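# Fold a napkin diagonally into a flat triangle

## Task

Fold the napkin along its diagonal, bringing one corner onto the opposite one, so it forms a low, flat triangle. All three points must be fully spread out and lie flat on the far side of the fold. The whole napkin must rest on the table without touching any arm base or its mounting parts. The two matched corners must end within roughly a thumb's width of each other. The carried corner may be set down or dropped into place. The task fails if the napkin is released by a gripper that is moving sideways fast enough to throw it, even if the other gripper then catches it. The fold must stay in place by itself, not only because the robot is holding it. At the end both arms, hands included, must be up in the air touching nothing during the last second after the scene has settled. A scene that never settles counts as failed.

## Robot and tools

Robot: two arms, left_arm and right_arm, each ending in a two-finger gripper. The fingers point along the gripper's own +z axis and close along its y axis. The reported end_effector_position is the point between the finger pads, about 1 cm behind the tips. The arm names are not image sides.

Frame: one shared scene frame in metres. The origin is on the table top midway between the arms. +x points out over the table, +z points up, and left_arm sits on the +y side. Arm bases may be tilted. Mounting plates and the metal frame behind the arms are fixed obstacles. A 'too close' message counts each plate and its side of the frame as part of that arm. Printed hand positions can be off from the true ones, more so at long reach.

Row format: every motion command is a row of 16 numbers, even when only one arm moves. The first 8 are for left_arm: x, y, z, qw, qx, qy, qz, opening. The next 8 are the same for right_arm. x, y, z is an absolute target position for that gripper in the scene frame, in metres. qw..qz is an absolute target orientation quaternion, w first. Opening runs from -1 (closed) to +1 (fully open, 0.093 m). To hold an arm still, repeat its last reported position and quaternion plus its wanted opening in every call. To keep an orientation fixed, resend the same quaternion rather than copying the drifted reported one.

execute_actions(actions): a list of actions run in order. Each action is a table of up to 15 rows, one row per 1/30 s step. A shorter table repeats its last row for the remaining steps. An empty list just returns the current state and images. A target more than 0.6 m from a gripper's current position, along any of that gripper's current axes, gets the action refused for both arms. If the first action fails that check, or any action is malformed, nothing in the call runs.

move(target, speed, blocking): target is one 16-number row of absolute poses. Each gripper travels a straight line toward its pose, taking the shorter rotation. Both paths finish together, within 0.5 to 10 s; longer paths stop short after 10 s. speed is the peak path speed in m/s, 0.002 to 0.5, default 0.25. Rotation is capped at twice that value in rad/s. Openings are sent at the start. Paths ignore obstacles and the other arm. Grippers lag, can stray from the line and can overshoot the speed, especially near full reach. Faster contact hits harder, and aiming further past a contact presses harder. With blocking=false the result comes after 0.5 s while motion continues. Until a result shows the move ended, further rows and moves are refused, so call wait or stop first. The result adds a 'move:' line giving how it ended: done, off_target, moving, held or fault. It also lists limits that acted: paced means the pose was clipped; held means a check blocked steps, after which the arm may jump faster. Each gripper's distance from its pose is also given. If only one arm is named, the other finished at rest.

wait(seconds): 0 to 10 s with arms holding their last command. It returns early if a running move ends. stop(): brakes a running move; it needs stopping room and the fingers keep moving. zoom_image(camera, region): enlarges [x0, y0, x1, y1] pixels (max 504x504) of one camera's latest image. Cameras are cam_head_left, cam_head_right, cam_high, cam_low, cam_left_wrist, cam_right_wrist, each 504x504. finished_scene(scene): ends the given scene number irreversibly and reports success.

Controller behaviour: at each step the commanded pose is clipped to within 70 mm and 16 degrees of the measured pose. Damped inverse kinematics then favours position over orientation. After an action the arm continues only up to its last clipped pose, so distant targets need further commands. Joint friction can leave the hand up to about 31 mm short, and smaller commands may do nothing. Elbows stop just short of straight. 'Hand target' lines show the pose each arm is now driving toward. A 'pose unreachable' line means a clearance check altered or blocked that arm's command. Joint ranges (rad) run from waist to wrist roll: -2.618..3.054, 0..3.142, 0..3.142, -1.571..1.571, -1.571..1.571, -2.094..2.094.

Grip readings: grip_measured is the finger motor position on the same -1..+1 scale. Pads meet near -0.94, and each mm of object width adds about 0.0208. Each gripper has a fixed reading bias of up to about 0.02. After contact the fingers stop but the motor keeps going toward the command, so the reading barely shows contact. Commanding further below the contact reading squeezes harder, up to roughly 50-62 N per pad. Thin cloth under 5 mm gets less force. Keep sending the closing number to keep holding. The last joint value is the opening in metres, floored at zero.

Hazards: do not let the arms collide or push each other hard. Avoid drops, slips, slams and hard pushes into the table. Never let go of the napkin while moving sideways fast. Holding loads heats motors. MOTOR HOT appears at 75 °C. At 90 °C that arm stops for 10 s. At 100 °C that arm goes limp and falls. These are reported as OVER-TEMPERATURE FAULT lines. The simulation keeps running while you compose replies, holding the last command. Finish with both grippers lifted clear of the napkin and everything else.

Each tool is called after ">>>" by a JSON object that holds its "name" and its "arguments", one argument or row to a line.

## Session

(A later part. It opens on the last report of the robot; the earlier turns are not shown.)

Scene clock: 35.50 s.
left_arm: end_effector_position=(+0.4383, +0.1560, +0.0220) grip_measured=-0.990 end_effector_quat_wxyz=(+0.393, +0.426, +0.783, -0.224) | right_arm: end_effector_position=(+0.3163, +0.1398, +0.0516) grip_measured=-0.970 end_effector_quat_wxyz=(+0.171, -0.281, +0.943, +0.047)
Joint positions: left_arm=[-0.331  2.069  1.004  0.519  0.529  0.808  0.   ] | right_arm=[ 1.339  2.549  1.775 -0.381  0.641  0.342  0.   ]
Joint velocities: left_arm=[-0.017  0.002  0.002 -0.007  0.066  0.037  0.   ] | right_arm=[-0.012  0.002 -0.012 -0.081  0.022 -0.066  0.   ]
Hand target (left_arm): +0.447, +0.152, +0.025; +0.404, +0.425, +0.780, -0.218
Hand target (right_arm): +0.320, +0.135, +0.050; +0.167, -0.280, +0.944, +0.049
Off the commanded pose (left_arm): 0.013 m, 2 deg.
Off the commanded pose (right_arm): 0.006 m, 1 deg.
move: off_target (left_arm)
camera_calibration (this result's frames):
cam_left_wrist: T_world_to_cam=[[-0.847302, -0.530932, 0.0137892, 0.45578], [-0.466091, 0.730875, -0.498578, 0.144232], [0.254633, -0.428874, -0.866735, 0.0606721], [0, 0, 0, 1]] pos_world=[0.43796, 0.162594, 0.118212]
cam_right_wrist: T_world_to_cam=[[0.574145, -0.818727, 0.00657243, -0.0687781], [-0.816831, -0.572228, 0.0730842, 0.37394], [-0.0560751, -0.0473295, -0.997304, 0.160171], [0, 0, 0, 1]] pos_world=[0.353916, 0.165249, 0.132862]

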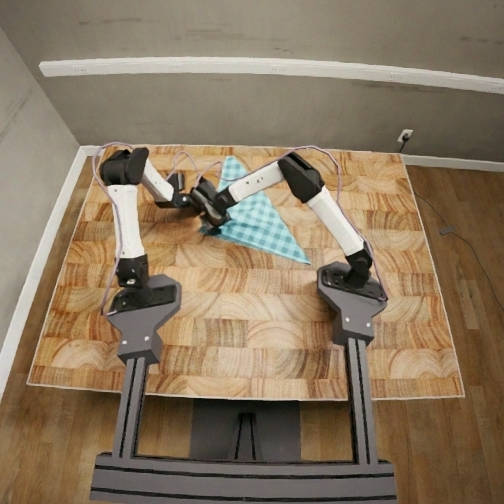

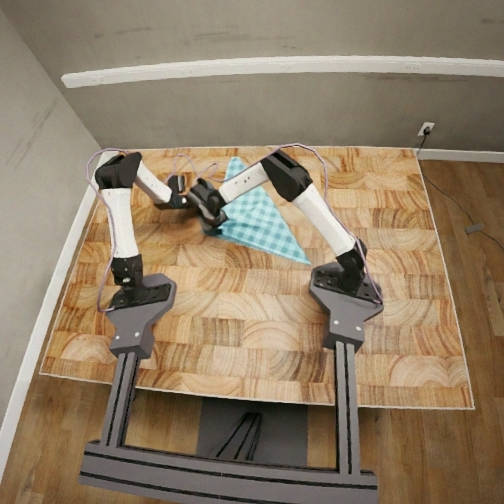

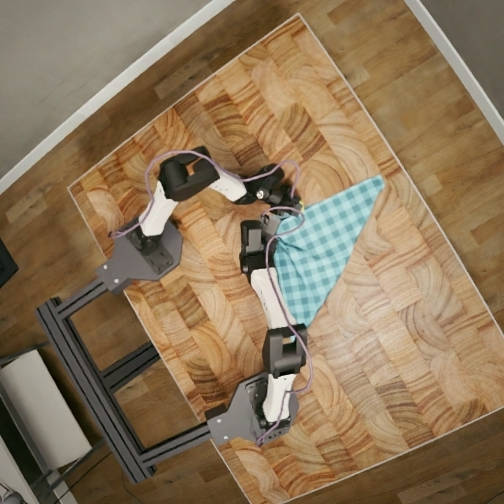

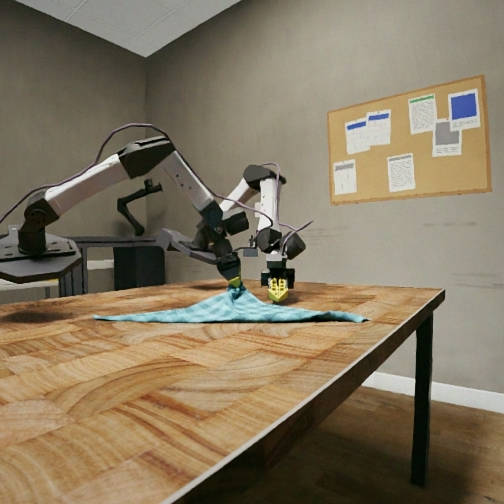

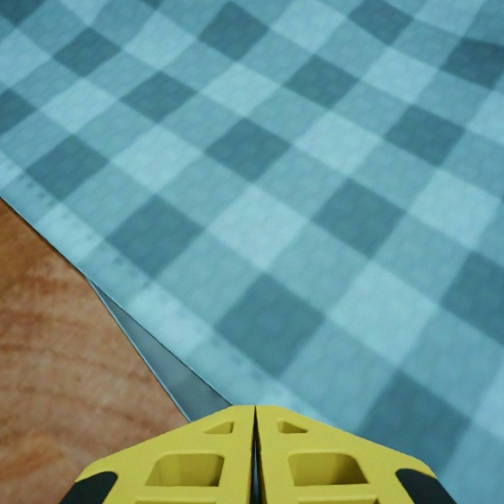

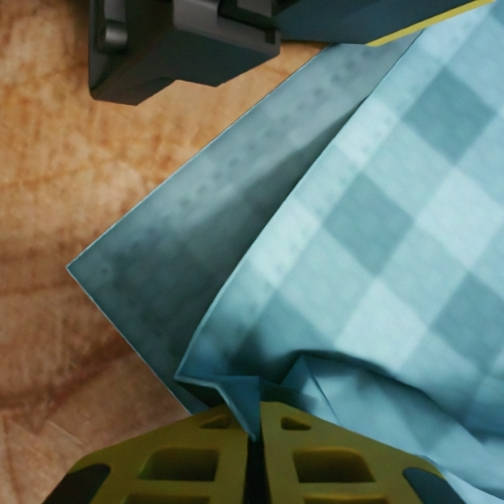

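>>> {"name": "move", "arguments": {
  "target": [0.458,0.155,0.02,0.34,0.60,0.654,-0.312,-1, 0.32,0.135,0.05,0.167,-0.28,0.945,0.049,-1],
  "speed": 0.2
}}

>>> {"name": "move", "arguments": {
  "target": [0.458,0.155,-0.008,0.34,0.60,0.654,-0.312,-1, 0.32,0.135,0.05,0.167,-0.28,0.945,0.049,-1],
  "speed": 0.04
}}

Scene clock: 37.77 s.
left_arm: end_effector_position=(+0.4555, +0.1513, +0.0224) grip_measured=-0.990 end_effector_quat_wxyz=(+0.339, +0.599, +0.656, -0.311) | right_arm: end_effector_position=(+0.3163, +0.1398, +0.0516) grip_measured=-0.970 end_effector_quat_wxyz=(+0.171, -0.281, +0.943, +0.047)
Joint positions: left_arm=[-0.279  2.215  1.538 -0.311  0.751  1.398  0.   ] | right_arm=[ 1.339  2.549  1.775 -0.381  0.641  0.342  0.   ]
Joint velocities: left_arm=[ 0.017  0.007 -0.007  0.007 -0.051 -0.051  0.   ] | right_arm=[-0.007 -0.012 -0.012  0.037  0.037 -0.051  0.   ]
Hand target (left_arm): +0.459, +0.155, +0.021; +0.342, +0.597, +0.655, -0.312
Hand target (right_arm): +0.320, +0.135, +0.050; +0.167, -0.280, +0.944, +0.049
Off the commanded pose (left_arm): 0.005 m, 0 deg.
Off the commanded pose (right_arm): 0.006 m, 1 deg.
move: done
camera_calibration (this result's frames):
cam_left_wrist: T_world_to_cam=[[-0.996584, -0.0825708, -0.00162341, 0.468419], [-0.0700894, 0.85601, -0.512186, -0.0431297], [0.0436813, -0.510323, -0.858873, 0.162868], [0, 0, 0, 1]] pos_world=[0.456681, 0.158712, 0.118553]
cam_right_wrist: T_world_to_cam=[[0.574145, -0.818727, 0.00657243, -0.0687781], [-0.816831, -0.572228, 0.0730842, 0.37394], [-0.0560751, -0.0473295, -0.997304, 0.160171], [0, 0, 0, 1]] pos_world=[0.353916, 0.165249, 0.132862]

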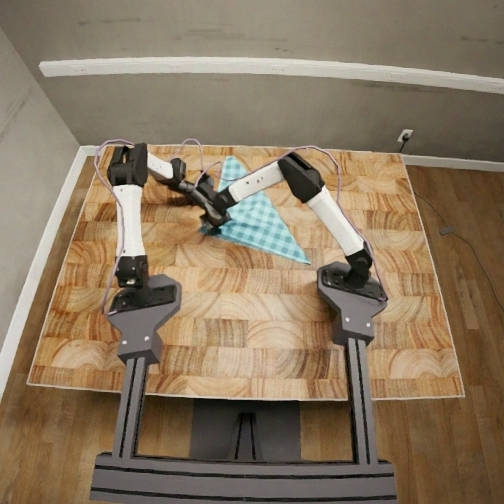

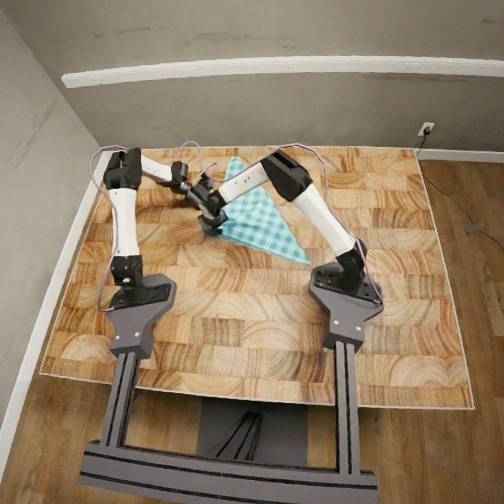

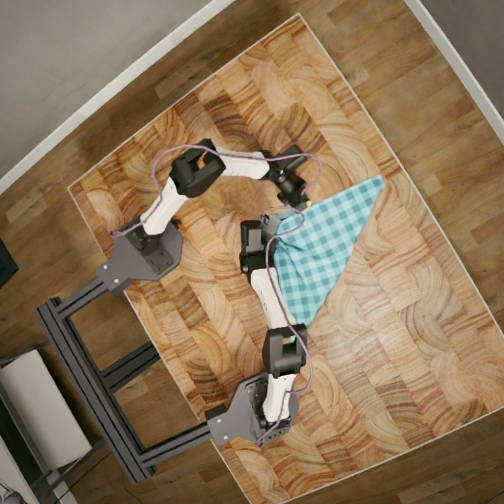

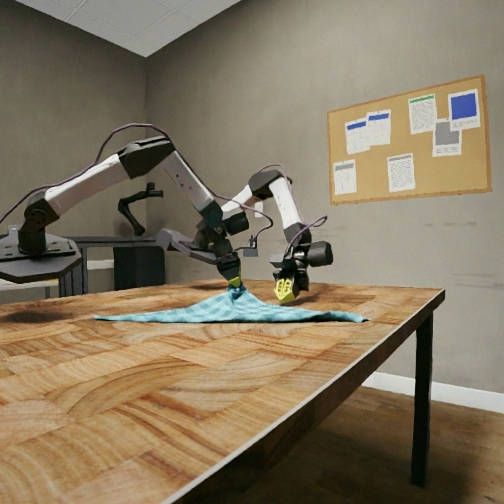

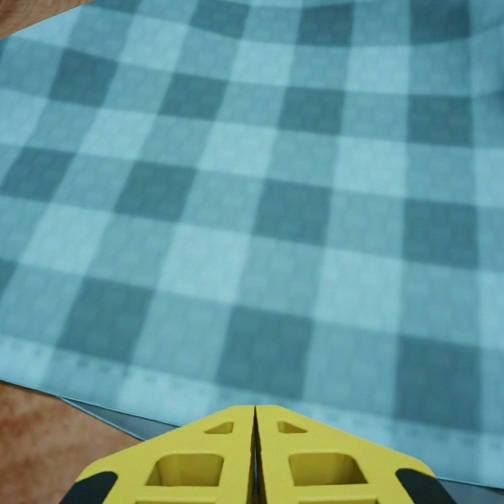

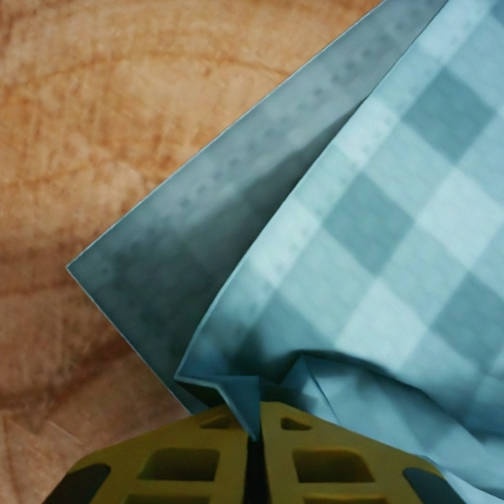

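Scene clock: 38.80 s.
left_arm: end_effector_position=(+0.4546, +0.1457, +0.0096) grip_measured=-0.990 end_effector_quat_wxyz=(+0.349, +0.596, +0.644, -0.329) | right_arm: end_effector_position=(+0.3163, +0.1398, +0.0516) grip_measured=-0.970 end_effector_quat_wxyz=(+0.171, -0.281, +0.943, +0.047)
Joint positions: left_arm=[-0.274  2.28   1.581 -0.308  0.801  1.42   0.   ] | right_arm=[ 1.339  2.549  1.775 -0.381  0.641  0.342  0.   ]
Joint velocities: left_arm=[ 0.007 -0.017  0.002 -0.007 -0.007 -0.007  0.   ] | right_arm=[-0.007  0.002 -0.007 -0.095 -0.037 -0.022  0.   ]
Hand target (left_arm): +0.457, +0.155, -0.007; +0.340, +0.600, +0.654, -0.312
Hand target (right_arm): +0.320, +0.135, +0.050; +0.167, -0.280, +0.944, +0.049
Off the commanded pose (left_arm): 0.020 m, 3 deg.
Off the commanded pose (right_arm): 0.006 m, 1 deg.
move: off_target (left_arm)
camera_calibration (this result's frames):
cam_left_wrist: T_world_to_cam=[[-0.997846, -0.0654416, 0.00455722, 0.465014], [-0.0571423, 0.832974, -0.550354, -0.0470834], [0.0322199, -0.549428, -0.834919, 0.15971], [0, 0, 0, 1]] pos_world=[0.456176, 0.1574, 0.105314]
cam_right_wrist: T_world_to_cam=[[0.574145, -0.818727, 0.00657243, -0.0687781], [-0.816831, -0.572228, 0.0730842, 0.37394], [-0.0560751, -0.0473295, -0.997304, 0.160171], [0, 0, 0, 1]] pos_world=[0.353916, 0.165249, 0.132862]

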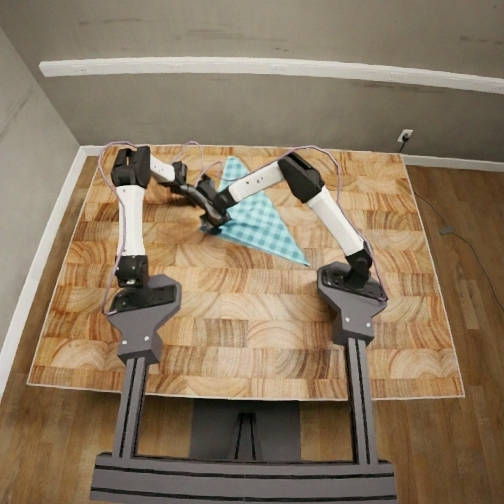

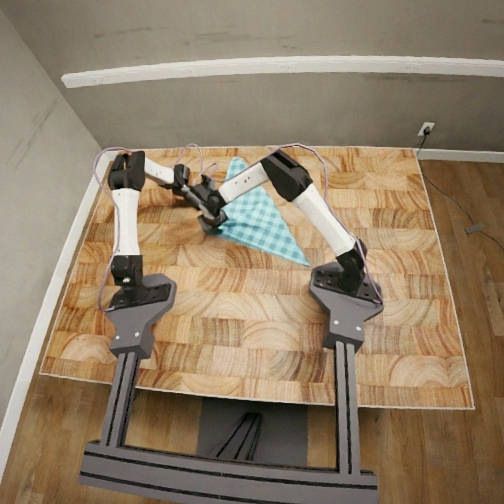

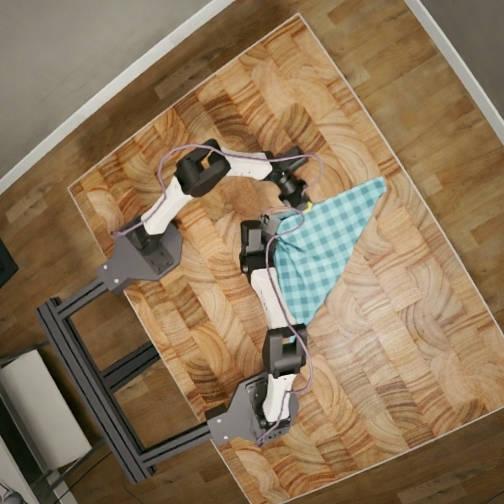

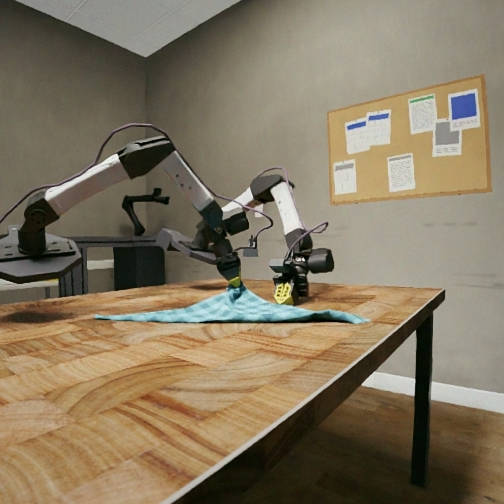

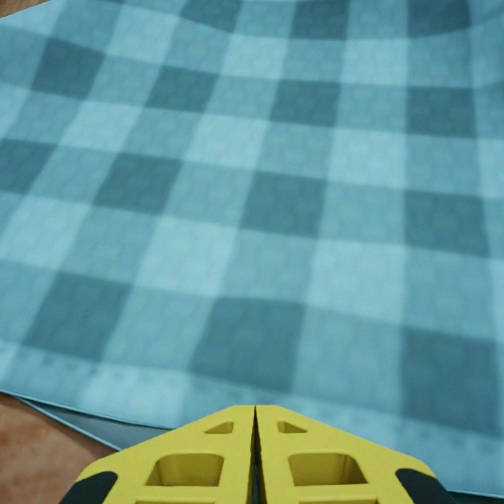

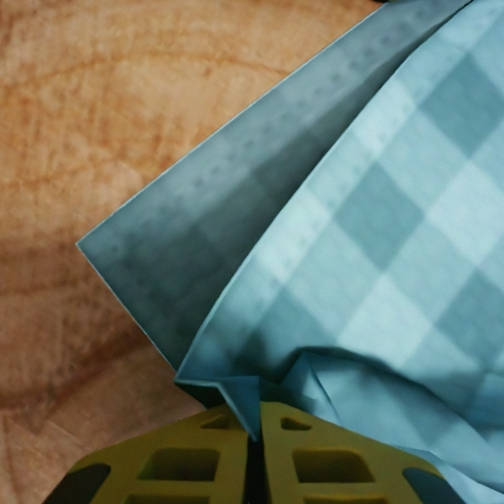

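>>> {"name": "execute_actions", "arguments": {
  "actions": [
    [[0.455,0.155,0.03,0.34,0.60,0.654,-0.312,-1, 0.32,0.135,0.05,0.167,-0.28,0.945,0.049,-1]],
    [[0.445,0.173,0.022,0.34,0.60,0.654,-0.312,-1, 0.32,0.135,0.05,0.167,-0.28,0.945,0.049,-1]]
  ]
}}

Scene clock: 40.13 s.
left_arm: end_effector_position=(+0.4449, +0.1717, +0.0159) grip_measured=-0.990 end_effector_quat_wxyz=(+0.335, +0.598, +0.658, -0.312) | right_arm: end_effector_position=(+0.3162, +0.1398, +0.0516) grip_measured=-0.970 end_effector_quat_wxyz=(+0.171, -0.281, +0.943, +0.047)
Joint positions: left_arm=[-0.233  2.205  1.5   -0.329  0.772  1.451  0.   ] | right_arm=[ 1.339  2.549  1.775 -0.381  0.641  0.342  0.   ]
Joint velocities: left_arm=[ 0.002 -0.002 -0.002  0.007 -0.066  0.051  0.   ] | right_arm=[ 0.012  0.007 -0.017 -0.007  0.022 -0.095  0.   ]
Hand target (left_arm): +0.445, +0.173, +0.022; +0.340, +0.599, +0.654, -0.312
Hand target (right_arm): +0.320, +0.135, +0.050; +0.167, -0.280, +0.944, +0.049
Off the commanded pose (left_arm): 0.006 m, 1 deg.
Off the commanded pose (right_arm): 0.006 m, 1 deg.
camera_calibration (this result's frames):
cam_left_wrist: T_world_to_cam=[[-0.99658, -0.0823147, 0.00728297, 0.459329], [-0.0745787, 0.857947, -0.508296, -0.0631215], [0.0355919, -0.507101, -0.861152, 0.171198], [0, 0, 0, 1]] pos_world=[0.446957, 0.178779, 0.111998]
cam_right_wrist: T_world_to_cam=[[0.574249, -0.818657, 0.0062316, -0.068742], [-0.816739, -0.572346, 0.0732017, 0.373903], [-0.0563604, -0.0471255, -0.997298, 0.160223], [0, 0, 0, 1]] pos_world=[0.353887, 0.165276, 0.132848]

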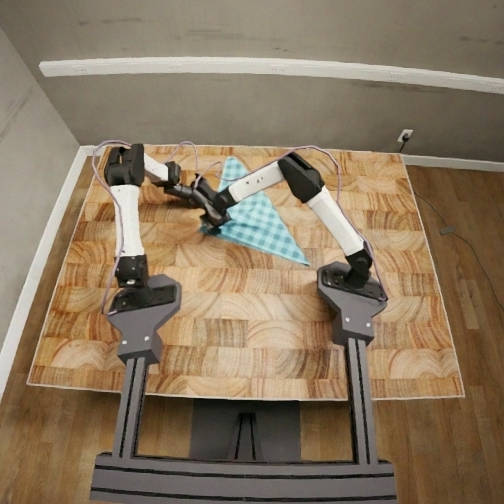

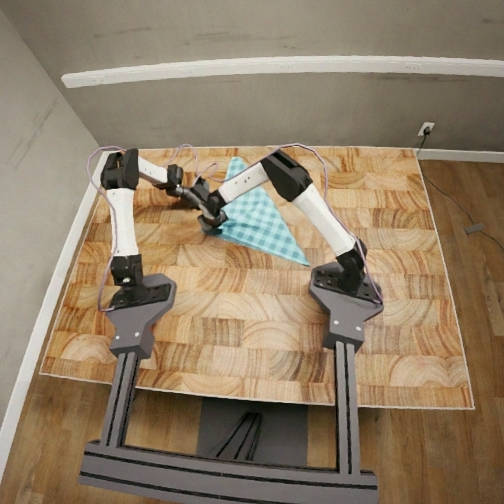

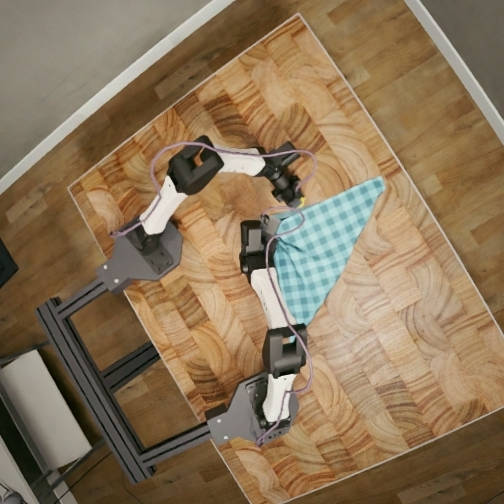

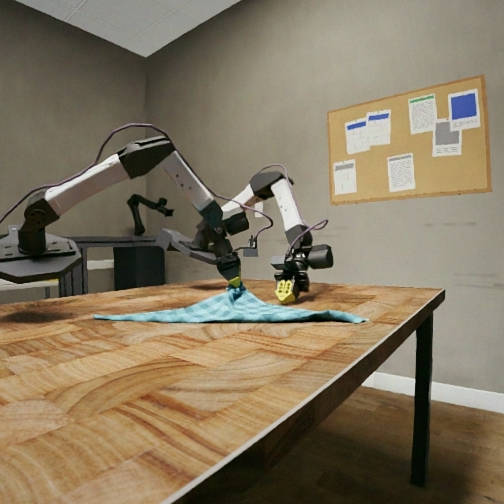

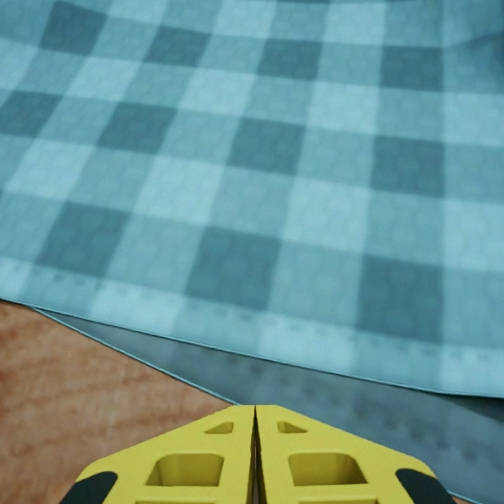

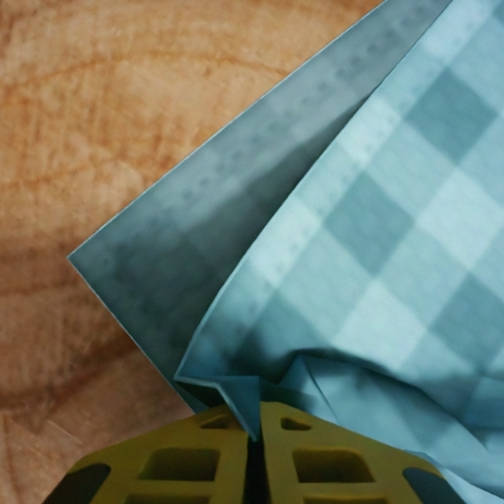

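>>> {"name": "execute_actions", "arguments": {
  "actions": [
    [[0.445,0.160,0.018,0.34,0.60,0.654,-0.312,-1, 0.32,0.135,0.06,0.167,-0.28,0.945,0.049,-1]],
    [[0.445,0.165,0.000,0.34,0.60,0.654,-0.312,-1, 0.32,0.135,0.07,0.167,-0.28,0.945,0.049,-1]]
  ]
}}

Scene clock: 41.47 s.
left_arm: end_effector_position=(+0.4444, +0.1637, +0.0095) grip_measured=-0.990 end_effector_quat_wxyz=(+0.343, +0.597, +0.652, -0.316) | right_arm: end_effector_position=(+0.3228, +0.1370, +0.0653) grip_measured=-0.970 end_effector_quat_wxyz=(+0.172, -0.277, +0.944, +0.049)
Joint positions: left_arm=[-0.243  2.231  1.5   -0.288  0.785  1.443  0.   ] | right_arm=[ 1.339  2.514  1.775 -0.412  0.641  0.349  0.   ]
Joint velocities: left_arm=[ 0.002  0.007  0.002 -0.022  0.022  0.037  0.   ] | right_arm=[ 0.012 -0.022 -0.007 -0.051 -0.007  0.11   0.   ]
Hand target (left_arm): +0.445, +0.165, +0.000; +0.340, +0.600, +0.654, -0.312
Hand target (right_arm): +0.320, +0.135, +0.070; +0.167, -0.280, +0.944, +0.049
Off the commanded pose (left_arm): 0.010 m, 1 deg.
Off the commanded pose (right_arm): 0.006 m, 1 deg.
camera_calibration (this result's frames):
cam_left_wrist: T_world_to_cam=[[-0.996836, -0.0794895, -0.00052017, 0.457928], [-0.0673841, 0.848464, -0.524947, -0.0609605], [0.0421691, -0.52325, -0.851135, 0.16121], [0, 0, 0, 1]] pos_world=[0.445573, 0.172476, 0.105448]
cam_right_wrist: T_world_to_cam=[[0.567671, -0.823252, 0.0023221, -0.0718393], [-0.821302, -0.566128, 0.0704435, 0.377473], [-0.0566782, -0.0418959, -0.997513, 0.173511], [0, 0, 0, 1]] pos_world=[0.360635, 0.161826, 0.146656]

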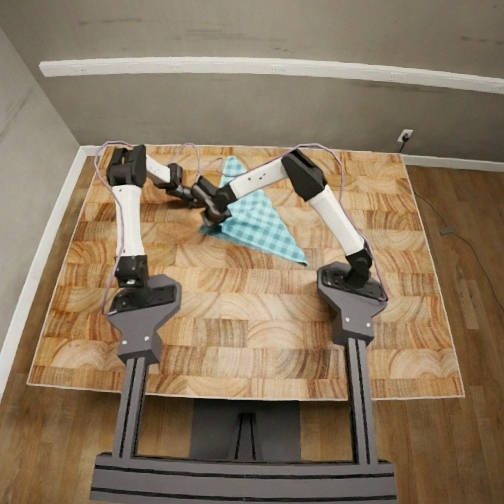

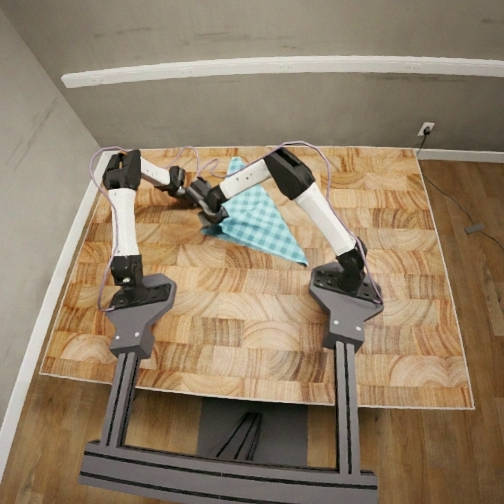

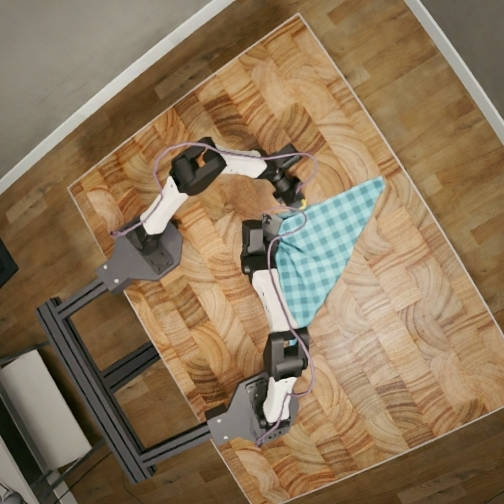

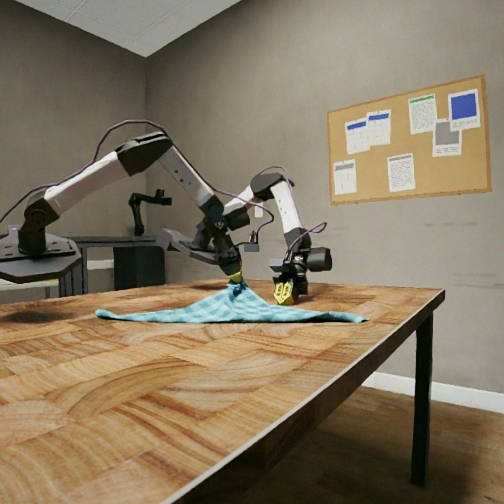

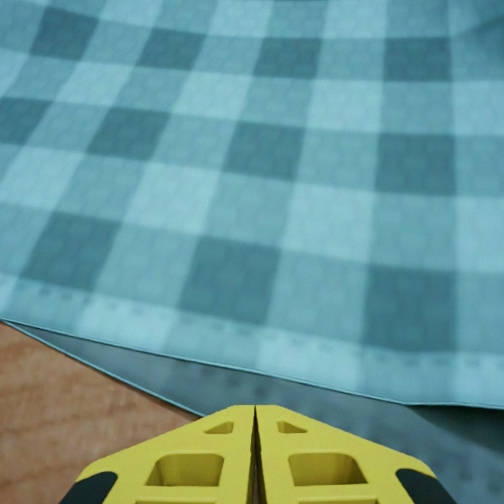

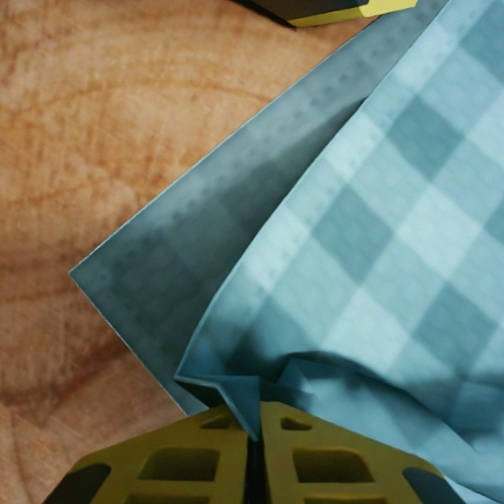

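>>> {"name": "move", "arguments": {
  "target": [0.445,0.165,-0.003,0.34,0.60,0.654,-0.312,-1, 0.33,0.174,0.02,0.167,-0.28,0.945,0.049,-1],
  "speed": 0.05
}}

Scene clock: 43.20 s.
left_arm: end_effector_position=(+0.4441, +0.1634, +0.0091) grip_measured=-0.990 end_effector_quat_wxyz=(+0.343, +0.598, +0.652, -0.317) | right_arm: end_effector_position=(+0.3292, +0.1758, +0.0286) grip_measured=-0.970 end_effector_quat_wxyz=(+0.178, -0.275, +0.943, +0.054)
Joint positions: left_arm=[-0.243  2.233  1.5   -0.287  0.787  1.444  0.   ] | right_arm=[ 1.325  2.734  2.049 -0.437  0.635  0.326  0.   ]
Joint velocities: left_arm=[ 0.002 -0.012 -0.012  0.007  0.007 -0.022  0.   ] | right_arm=[-0.002 -0.007  0.032 -0.11   0.051  0.051  0.   ]
Hand target (left_arm): +0.444, +0.165, -0.003; +0.340, +0.600, +0.654, -0.312
Hand target (right_arm): +0.330, +0.173, +0.019; +0.167, -0.280, +0.944, +0.050
Off the commanded pose (left_arm): 0.012 m, 1 deg.
Off the commanded pose (right_arm): 0.009 m, 2 deg.
move: off_target (left_arm)
camera_calibration (this result's frames):
cam_left_wrist: T_world_to_cam=[[-0.996926, -0.0783397, -0.000932661, 0.457467], [-0.0661289, 0.847801, -0.526176, -0.061405], [0.0420112, -0.524497, -0.850375, 0.161031], [0, 0, 0, 1]] pos_world=[0.445235, 0.172357, 0.105053]
cam_right_wrist: T_world_to_cam=[[0.565847, -0.824502, -0.00360016, -0.042527], [-0.823135, -0.56515, 0.0552707, 0.408112], [-0.0476055, -0.0283114, -0.998465, 0.133515], [0, 0, 0, 1]] pos_world=[0.366351, 0.199361, 0.1106]

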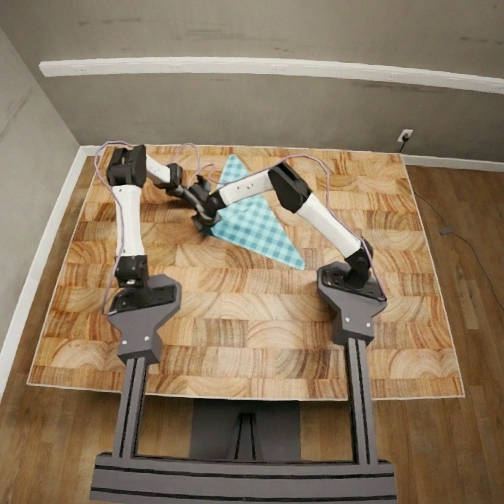

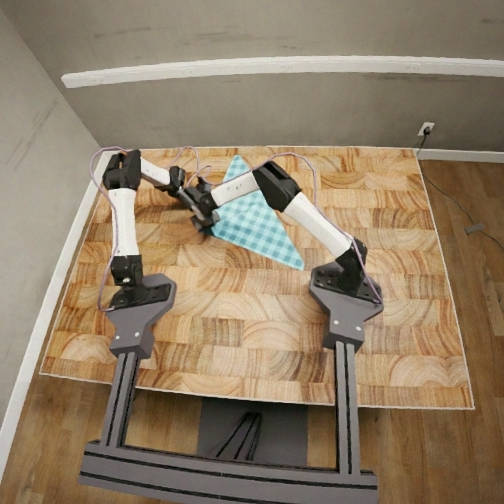

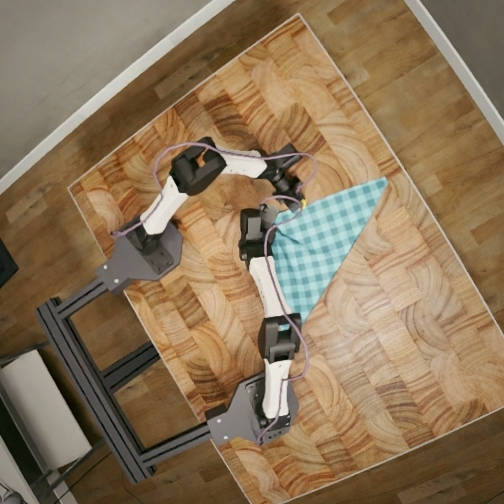

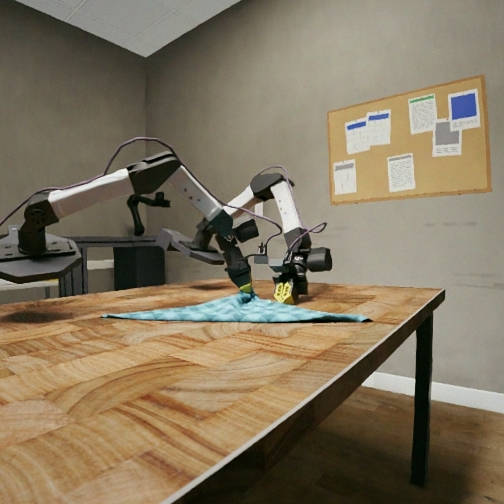

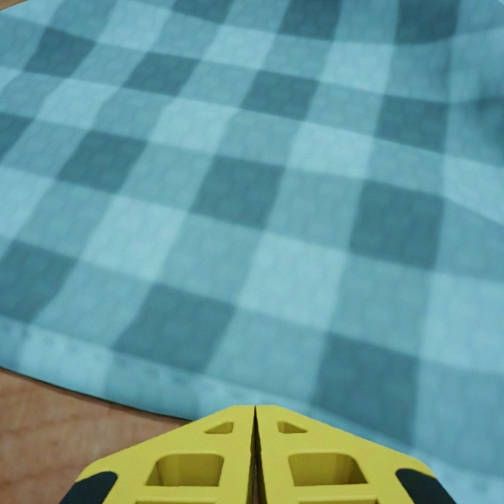

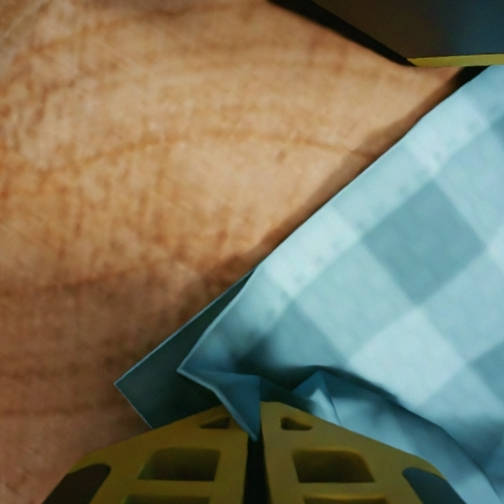

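>>> {"name": "execute_actions", "arguments": {
  "actions": [
    [[0.445,0.18,0.02,0.34,0.60,0.654,-0.312,-1, 0.33,0.174,0.02,0.167,-0.28,0.945,0.049,-0.4]],
    [[0.46,0.23,0.06,0.34,0.60,0.654,-0.312,-1, 0.33,0.174,0.02,0.167,-0.28,0.945,0.049,0.2]]
  ]
}}

Scene clock: 44.50 s.
left_arm: end_effector_position=(+0.4646, +0.2350, +0.0543) grip_measured=-0.990 end_effector_quat_wxyz=(+0.341, +0.596, +0.662, -0.302) | right_arm: end_effector_position=(+0.3289, +0.1754, +0.0287) grip_measured=+0.198 end_effector_quat_wxyz=(+0.177, -0.276, +0.943, +0.053)
Joint positions: left_arm=[-0.108  2.132  1.612 -0.59   0.824  1.585  0.   ] | right_arm=[ 1.325  2.734  2.051 -0.442  0.634  0.326  0.055]
Joint velocities: left_arm=[ 0.002  0.007  0.002 -0.168  0.022  0.051  0.   ] | right_arm=[ 0.007 -0.002 -0.002  0.022  0.037 -0.081  0.   ]
Hand target (left_arm): +0.463, +0.230, +0.059; +0.342, +0.598, +0.654, -0.312
Hand target (right_arm): +0.330, +0.174, +0.020; +0.167, -0.280, +0.944, +0.050
Off the commanded pose (left_arm): 0.009 m, 2 deg.
Off the commanded pose (right_arm): 0.009 m, 1 deg.
camera_calibration (this result's frames):
cam_left_wrist: T_world_to_cam=[[-0.994774, -0.101621, -0.00986014, 0.488511], [-0.0828981, 0.860301, -0.503001, -0.0933991], [0.0595981, -0.499555, -0.86423, 0.222937], [0, 0, 0, 1]] pos_world=[0.464929, 0.241364, 0.150506]
cam_right_wrist: T_world_to_cam=[[0.56736, -0.823465, -0.00280261, -0.0433756], [-0.821982, -0.566536, 0.0581536, 0.407505], [-0.0494752, -0.0306903, -0.998304, 0.134635], [0, 0, 0, 1]] pos_world=[0.366232, 0.19928, 0.110587]

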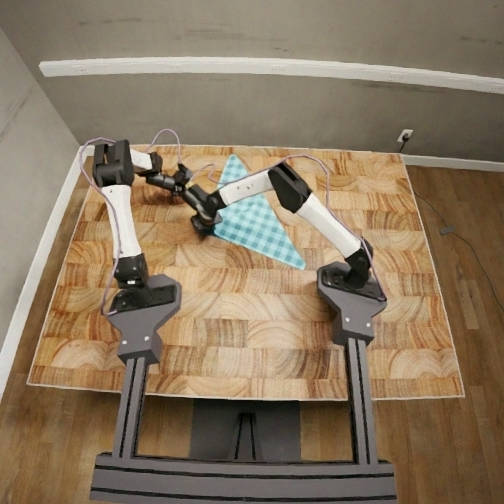

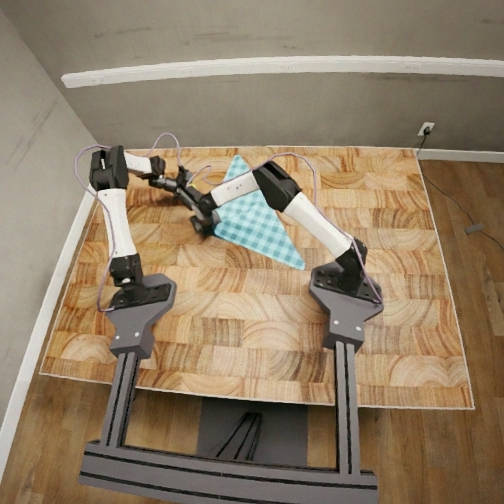

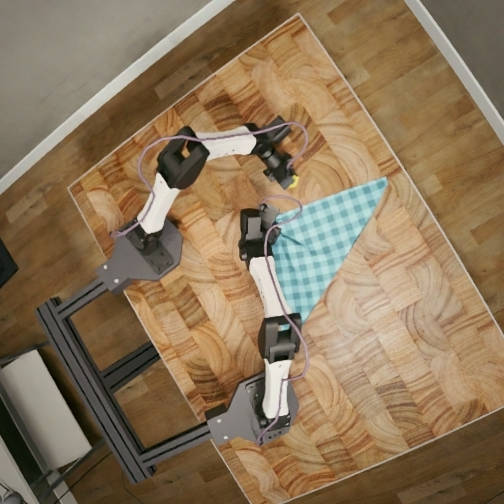

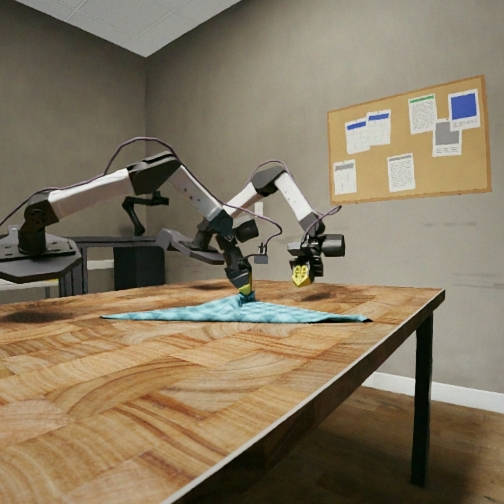

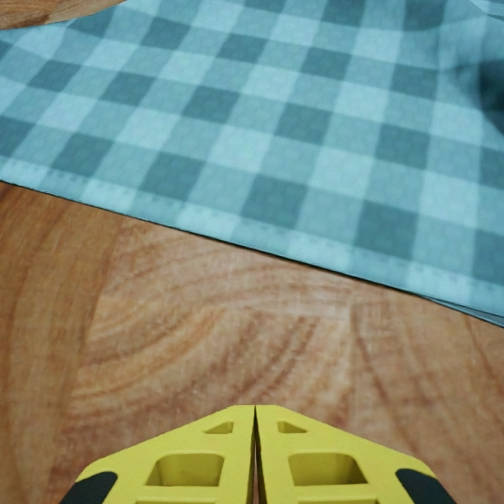

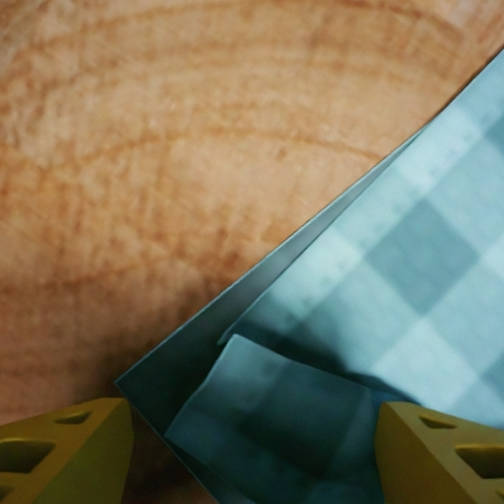

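>>> {"name": "move", "arguments": {
  "target": [0.46,0.26,0.09,0.34,0.60,0.654,-0.312,-1, 0.32,0.14,0.11,0.167,-0.28,0.945,0.049,0.6],
  "speed": 0.1
}}

Scene clock: 46.13 s.
left_arm: end_effector_position=(+0.4529, +0.2542, +0.0773) grip_measured=-0.990 end_effector_quat_wxyz=(+0.328, +0.597, +0.657, -0.322) | right_arm: end_effector_position=(+0.3299, +0.1508, +0.1139) grip_measured=+0.598 end_effector_quat_wxyz=(+0.176, -0.270, +0.945, +0.063)
Joint positions: left_arm=[-0.064  2.094  1.651 -0.782  0.848  1.682  0.   ] | right_arm=[ 1.379  2.476  1.892 -0.565  0.642  0.396  0.074]
Joint velocities: left_arm=[ 0.007 -0.007 -0.017  0.007  0.051  0.037  0.   ] | right_arm=[ 0.007  0.007 -0.007 -0.007 -0.037  0.007 -0.   ]
Hand target (left_arm): +0.461, +0.260, +0.090; +0.341, +0.599, +0.654, -0.312
Hand target (right_arm): +0.321, +0.142, +0.111; +0.168, -0.280, +0.944, +0.049
Off the commanded pose (left_arm): 0.016 m, 2 deg.
Off the commanded pose (right_arm): 0.015 m, 2 deg.
move: off_target (left_arm, right_arm)
camera_calibration (this result's frames):
cam_left_wrist: T_world_to_cam=[[-0.996951, -0.072342, 0.0292449, 0.469532], [-0.0771, 0.855587, -0.511886, -0.100028], [0.0120093, -0.51258, -0.858556, 0.27749], [0, 0, 0, 1]] pos_world=[0.457055, 0.261785, 0.173306]
cam_right_wrist: T_world_to_cam=[[0.559689, -0.828334, -0.0247082, -0.0581911], [-0.826675, -0.560156, 0.0532435, 0.390573], [-0.0579439, -0.00937419, -0.998276, 0.218572], [0, 0, 0, 1]] pos_world=[0.36811, 0.172629, 0.195962]

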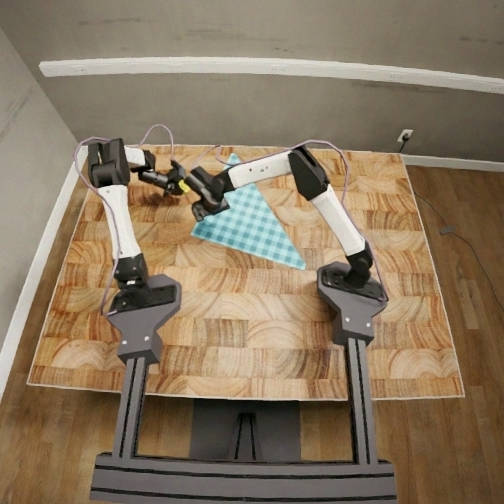

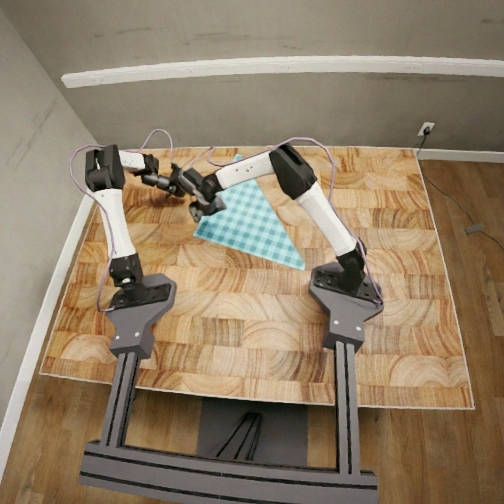

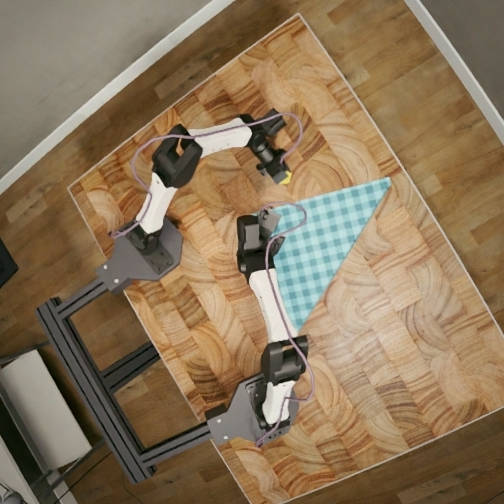

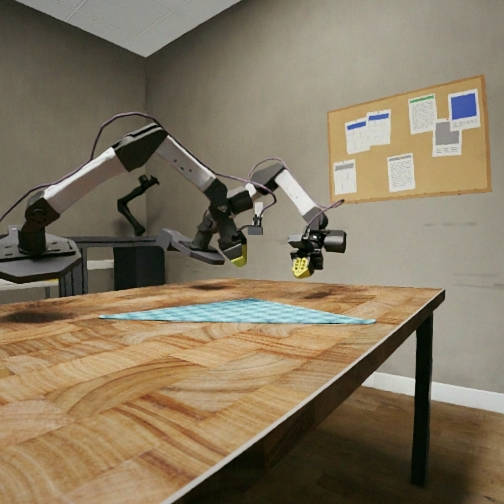

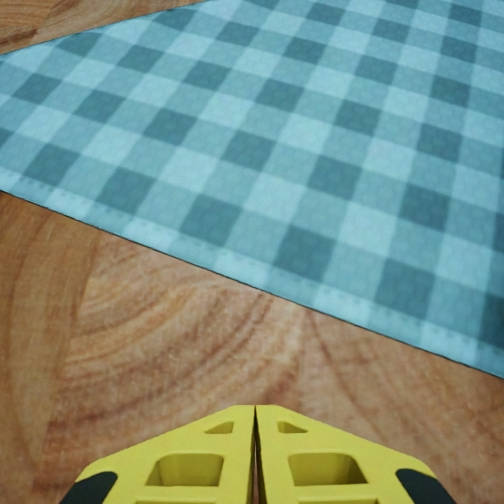

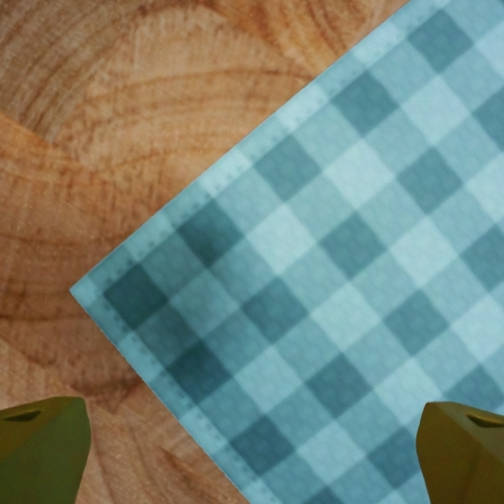

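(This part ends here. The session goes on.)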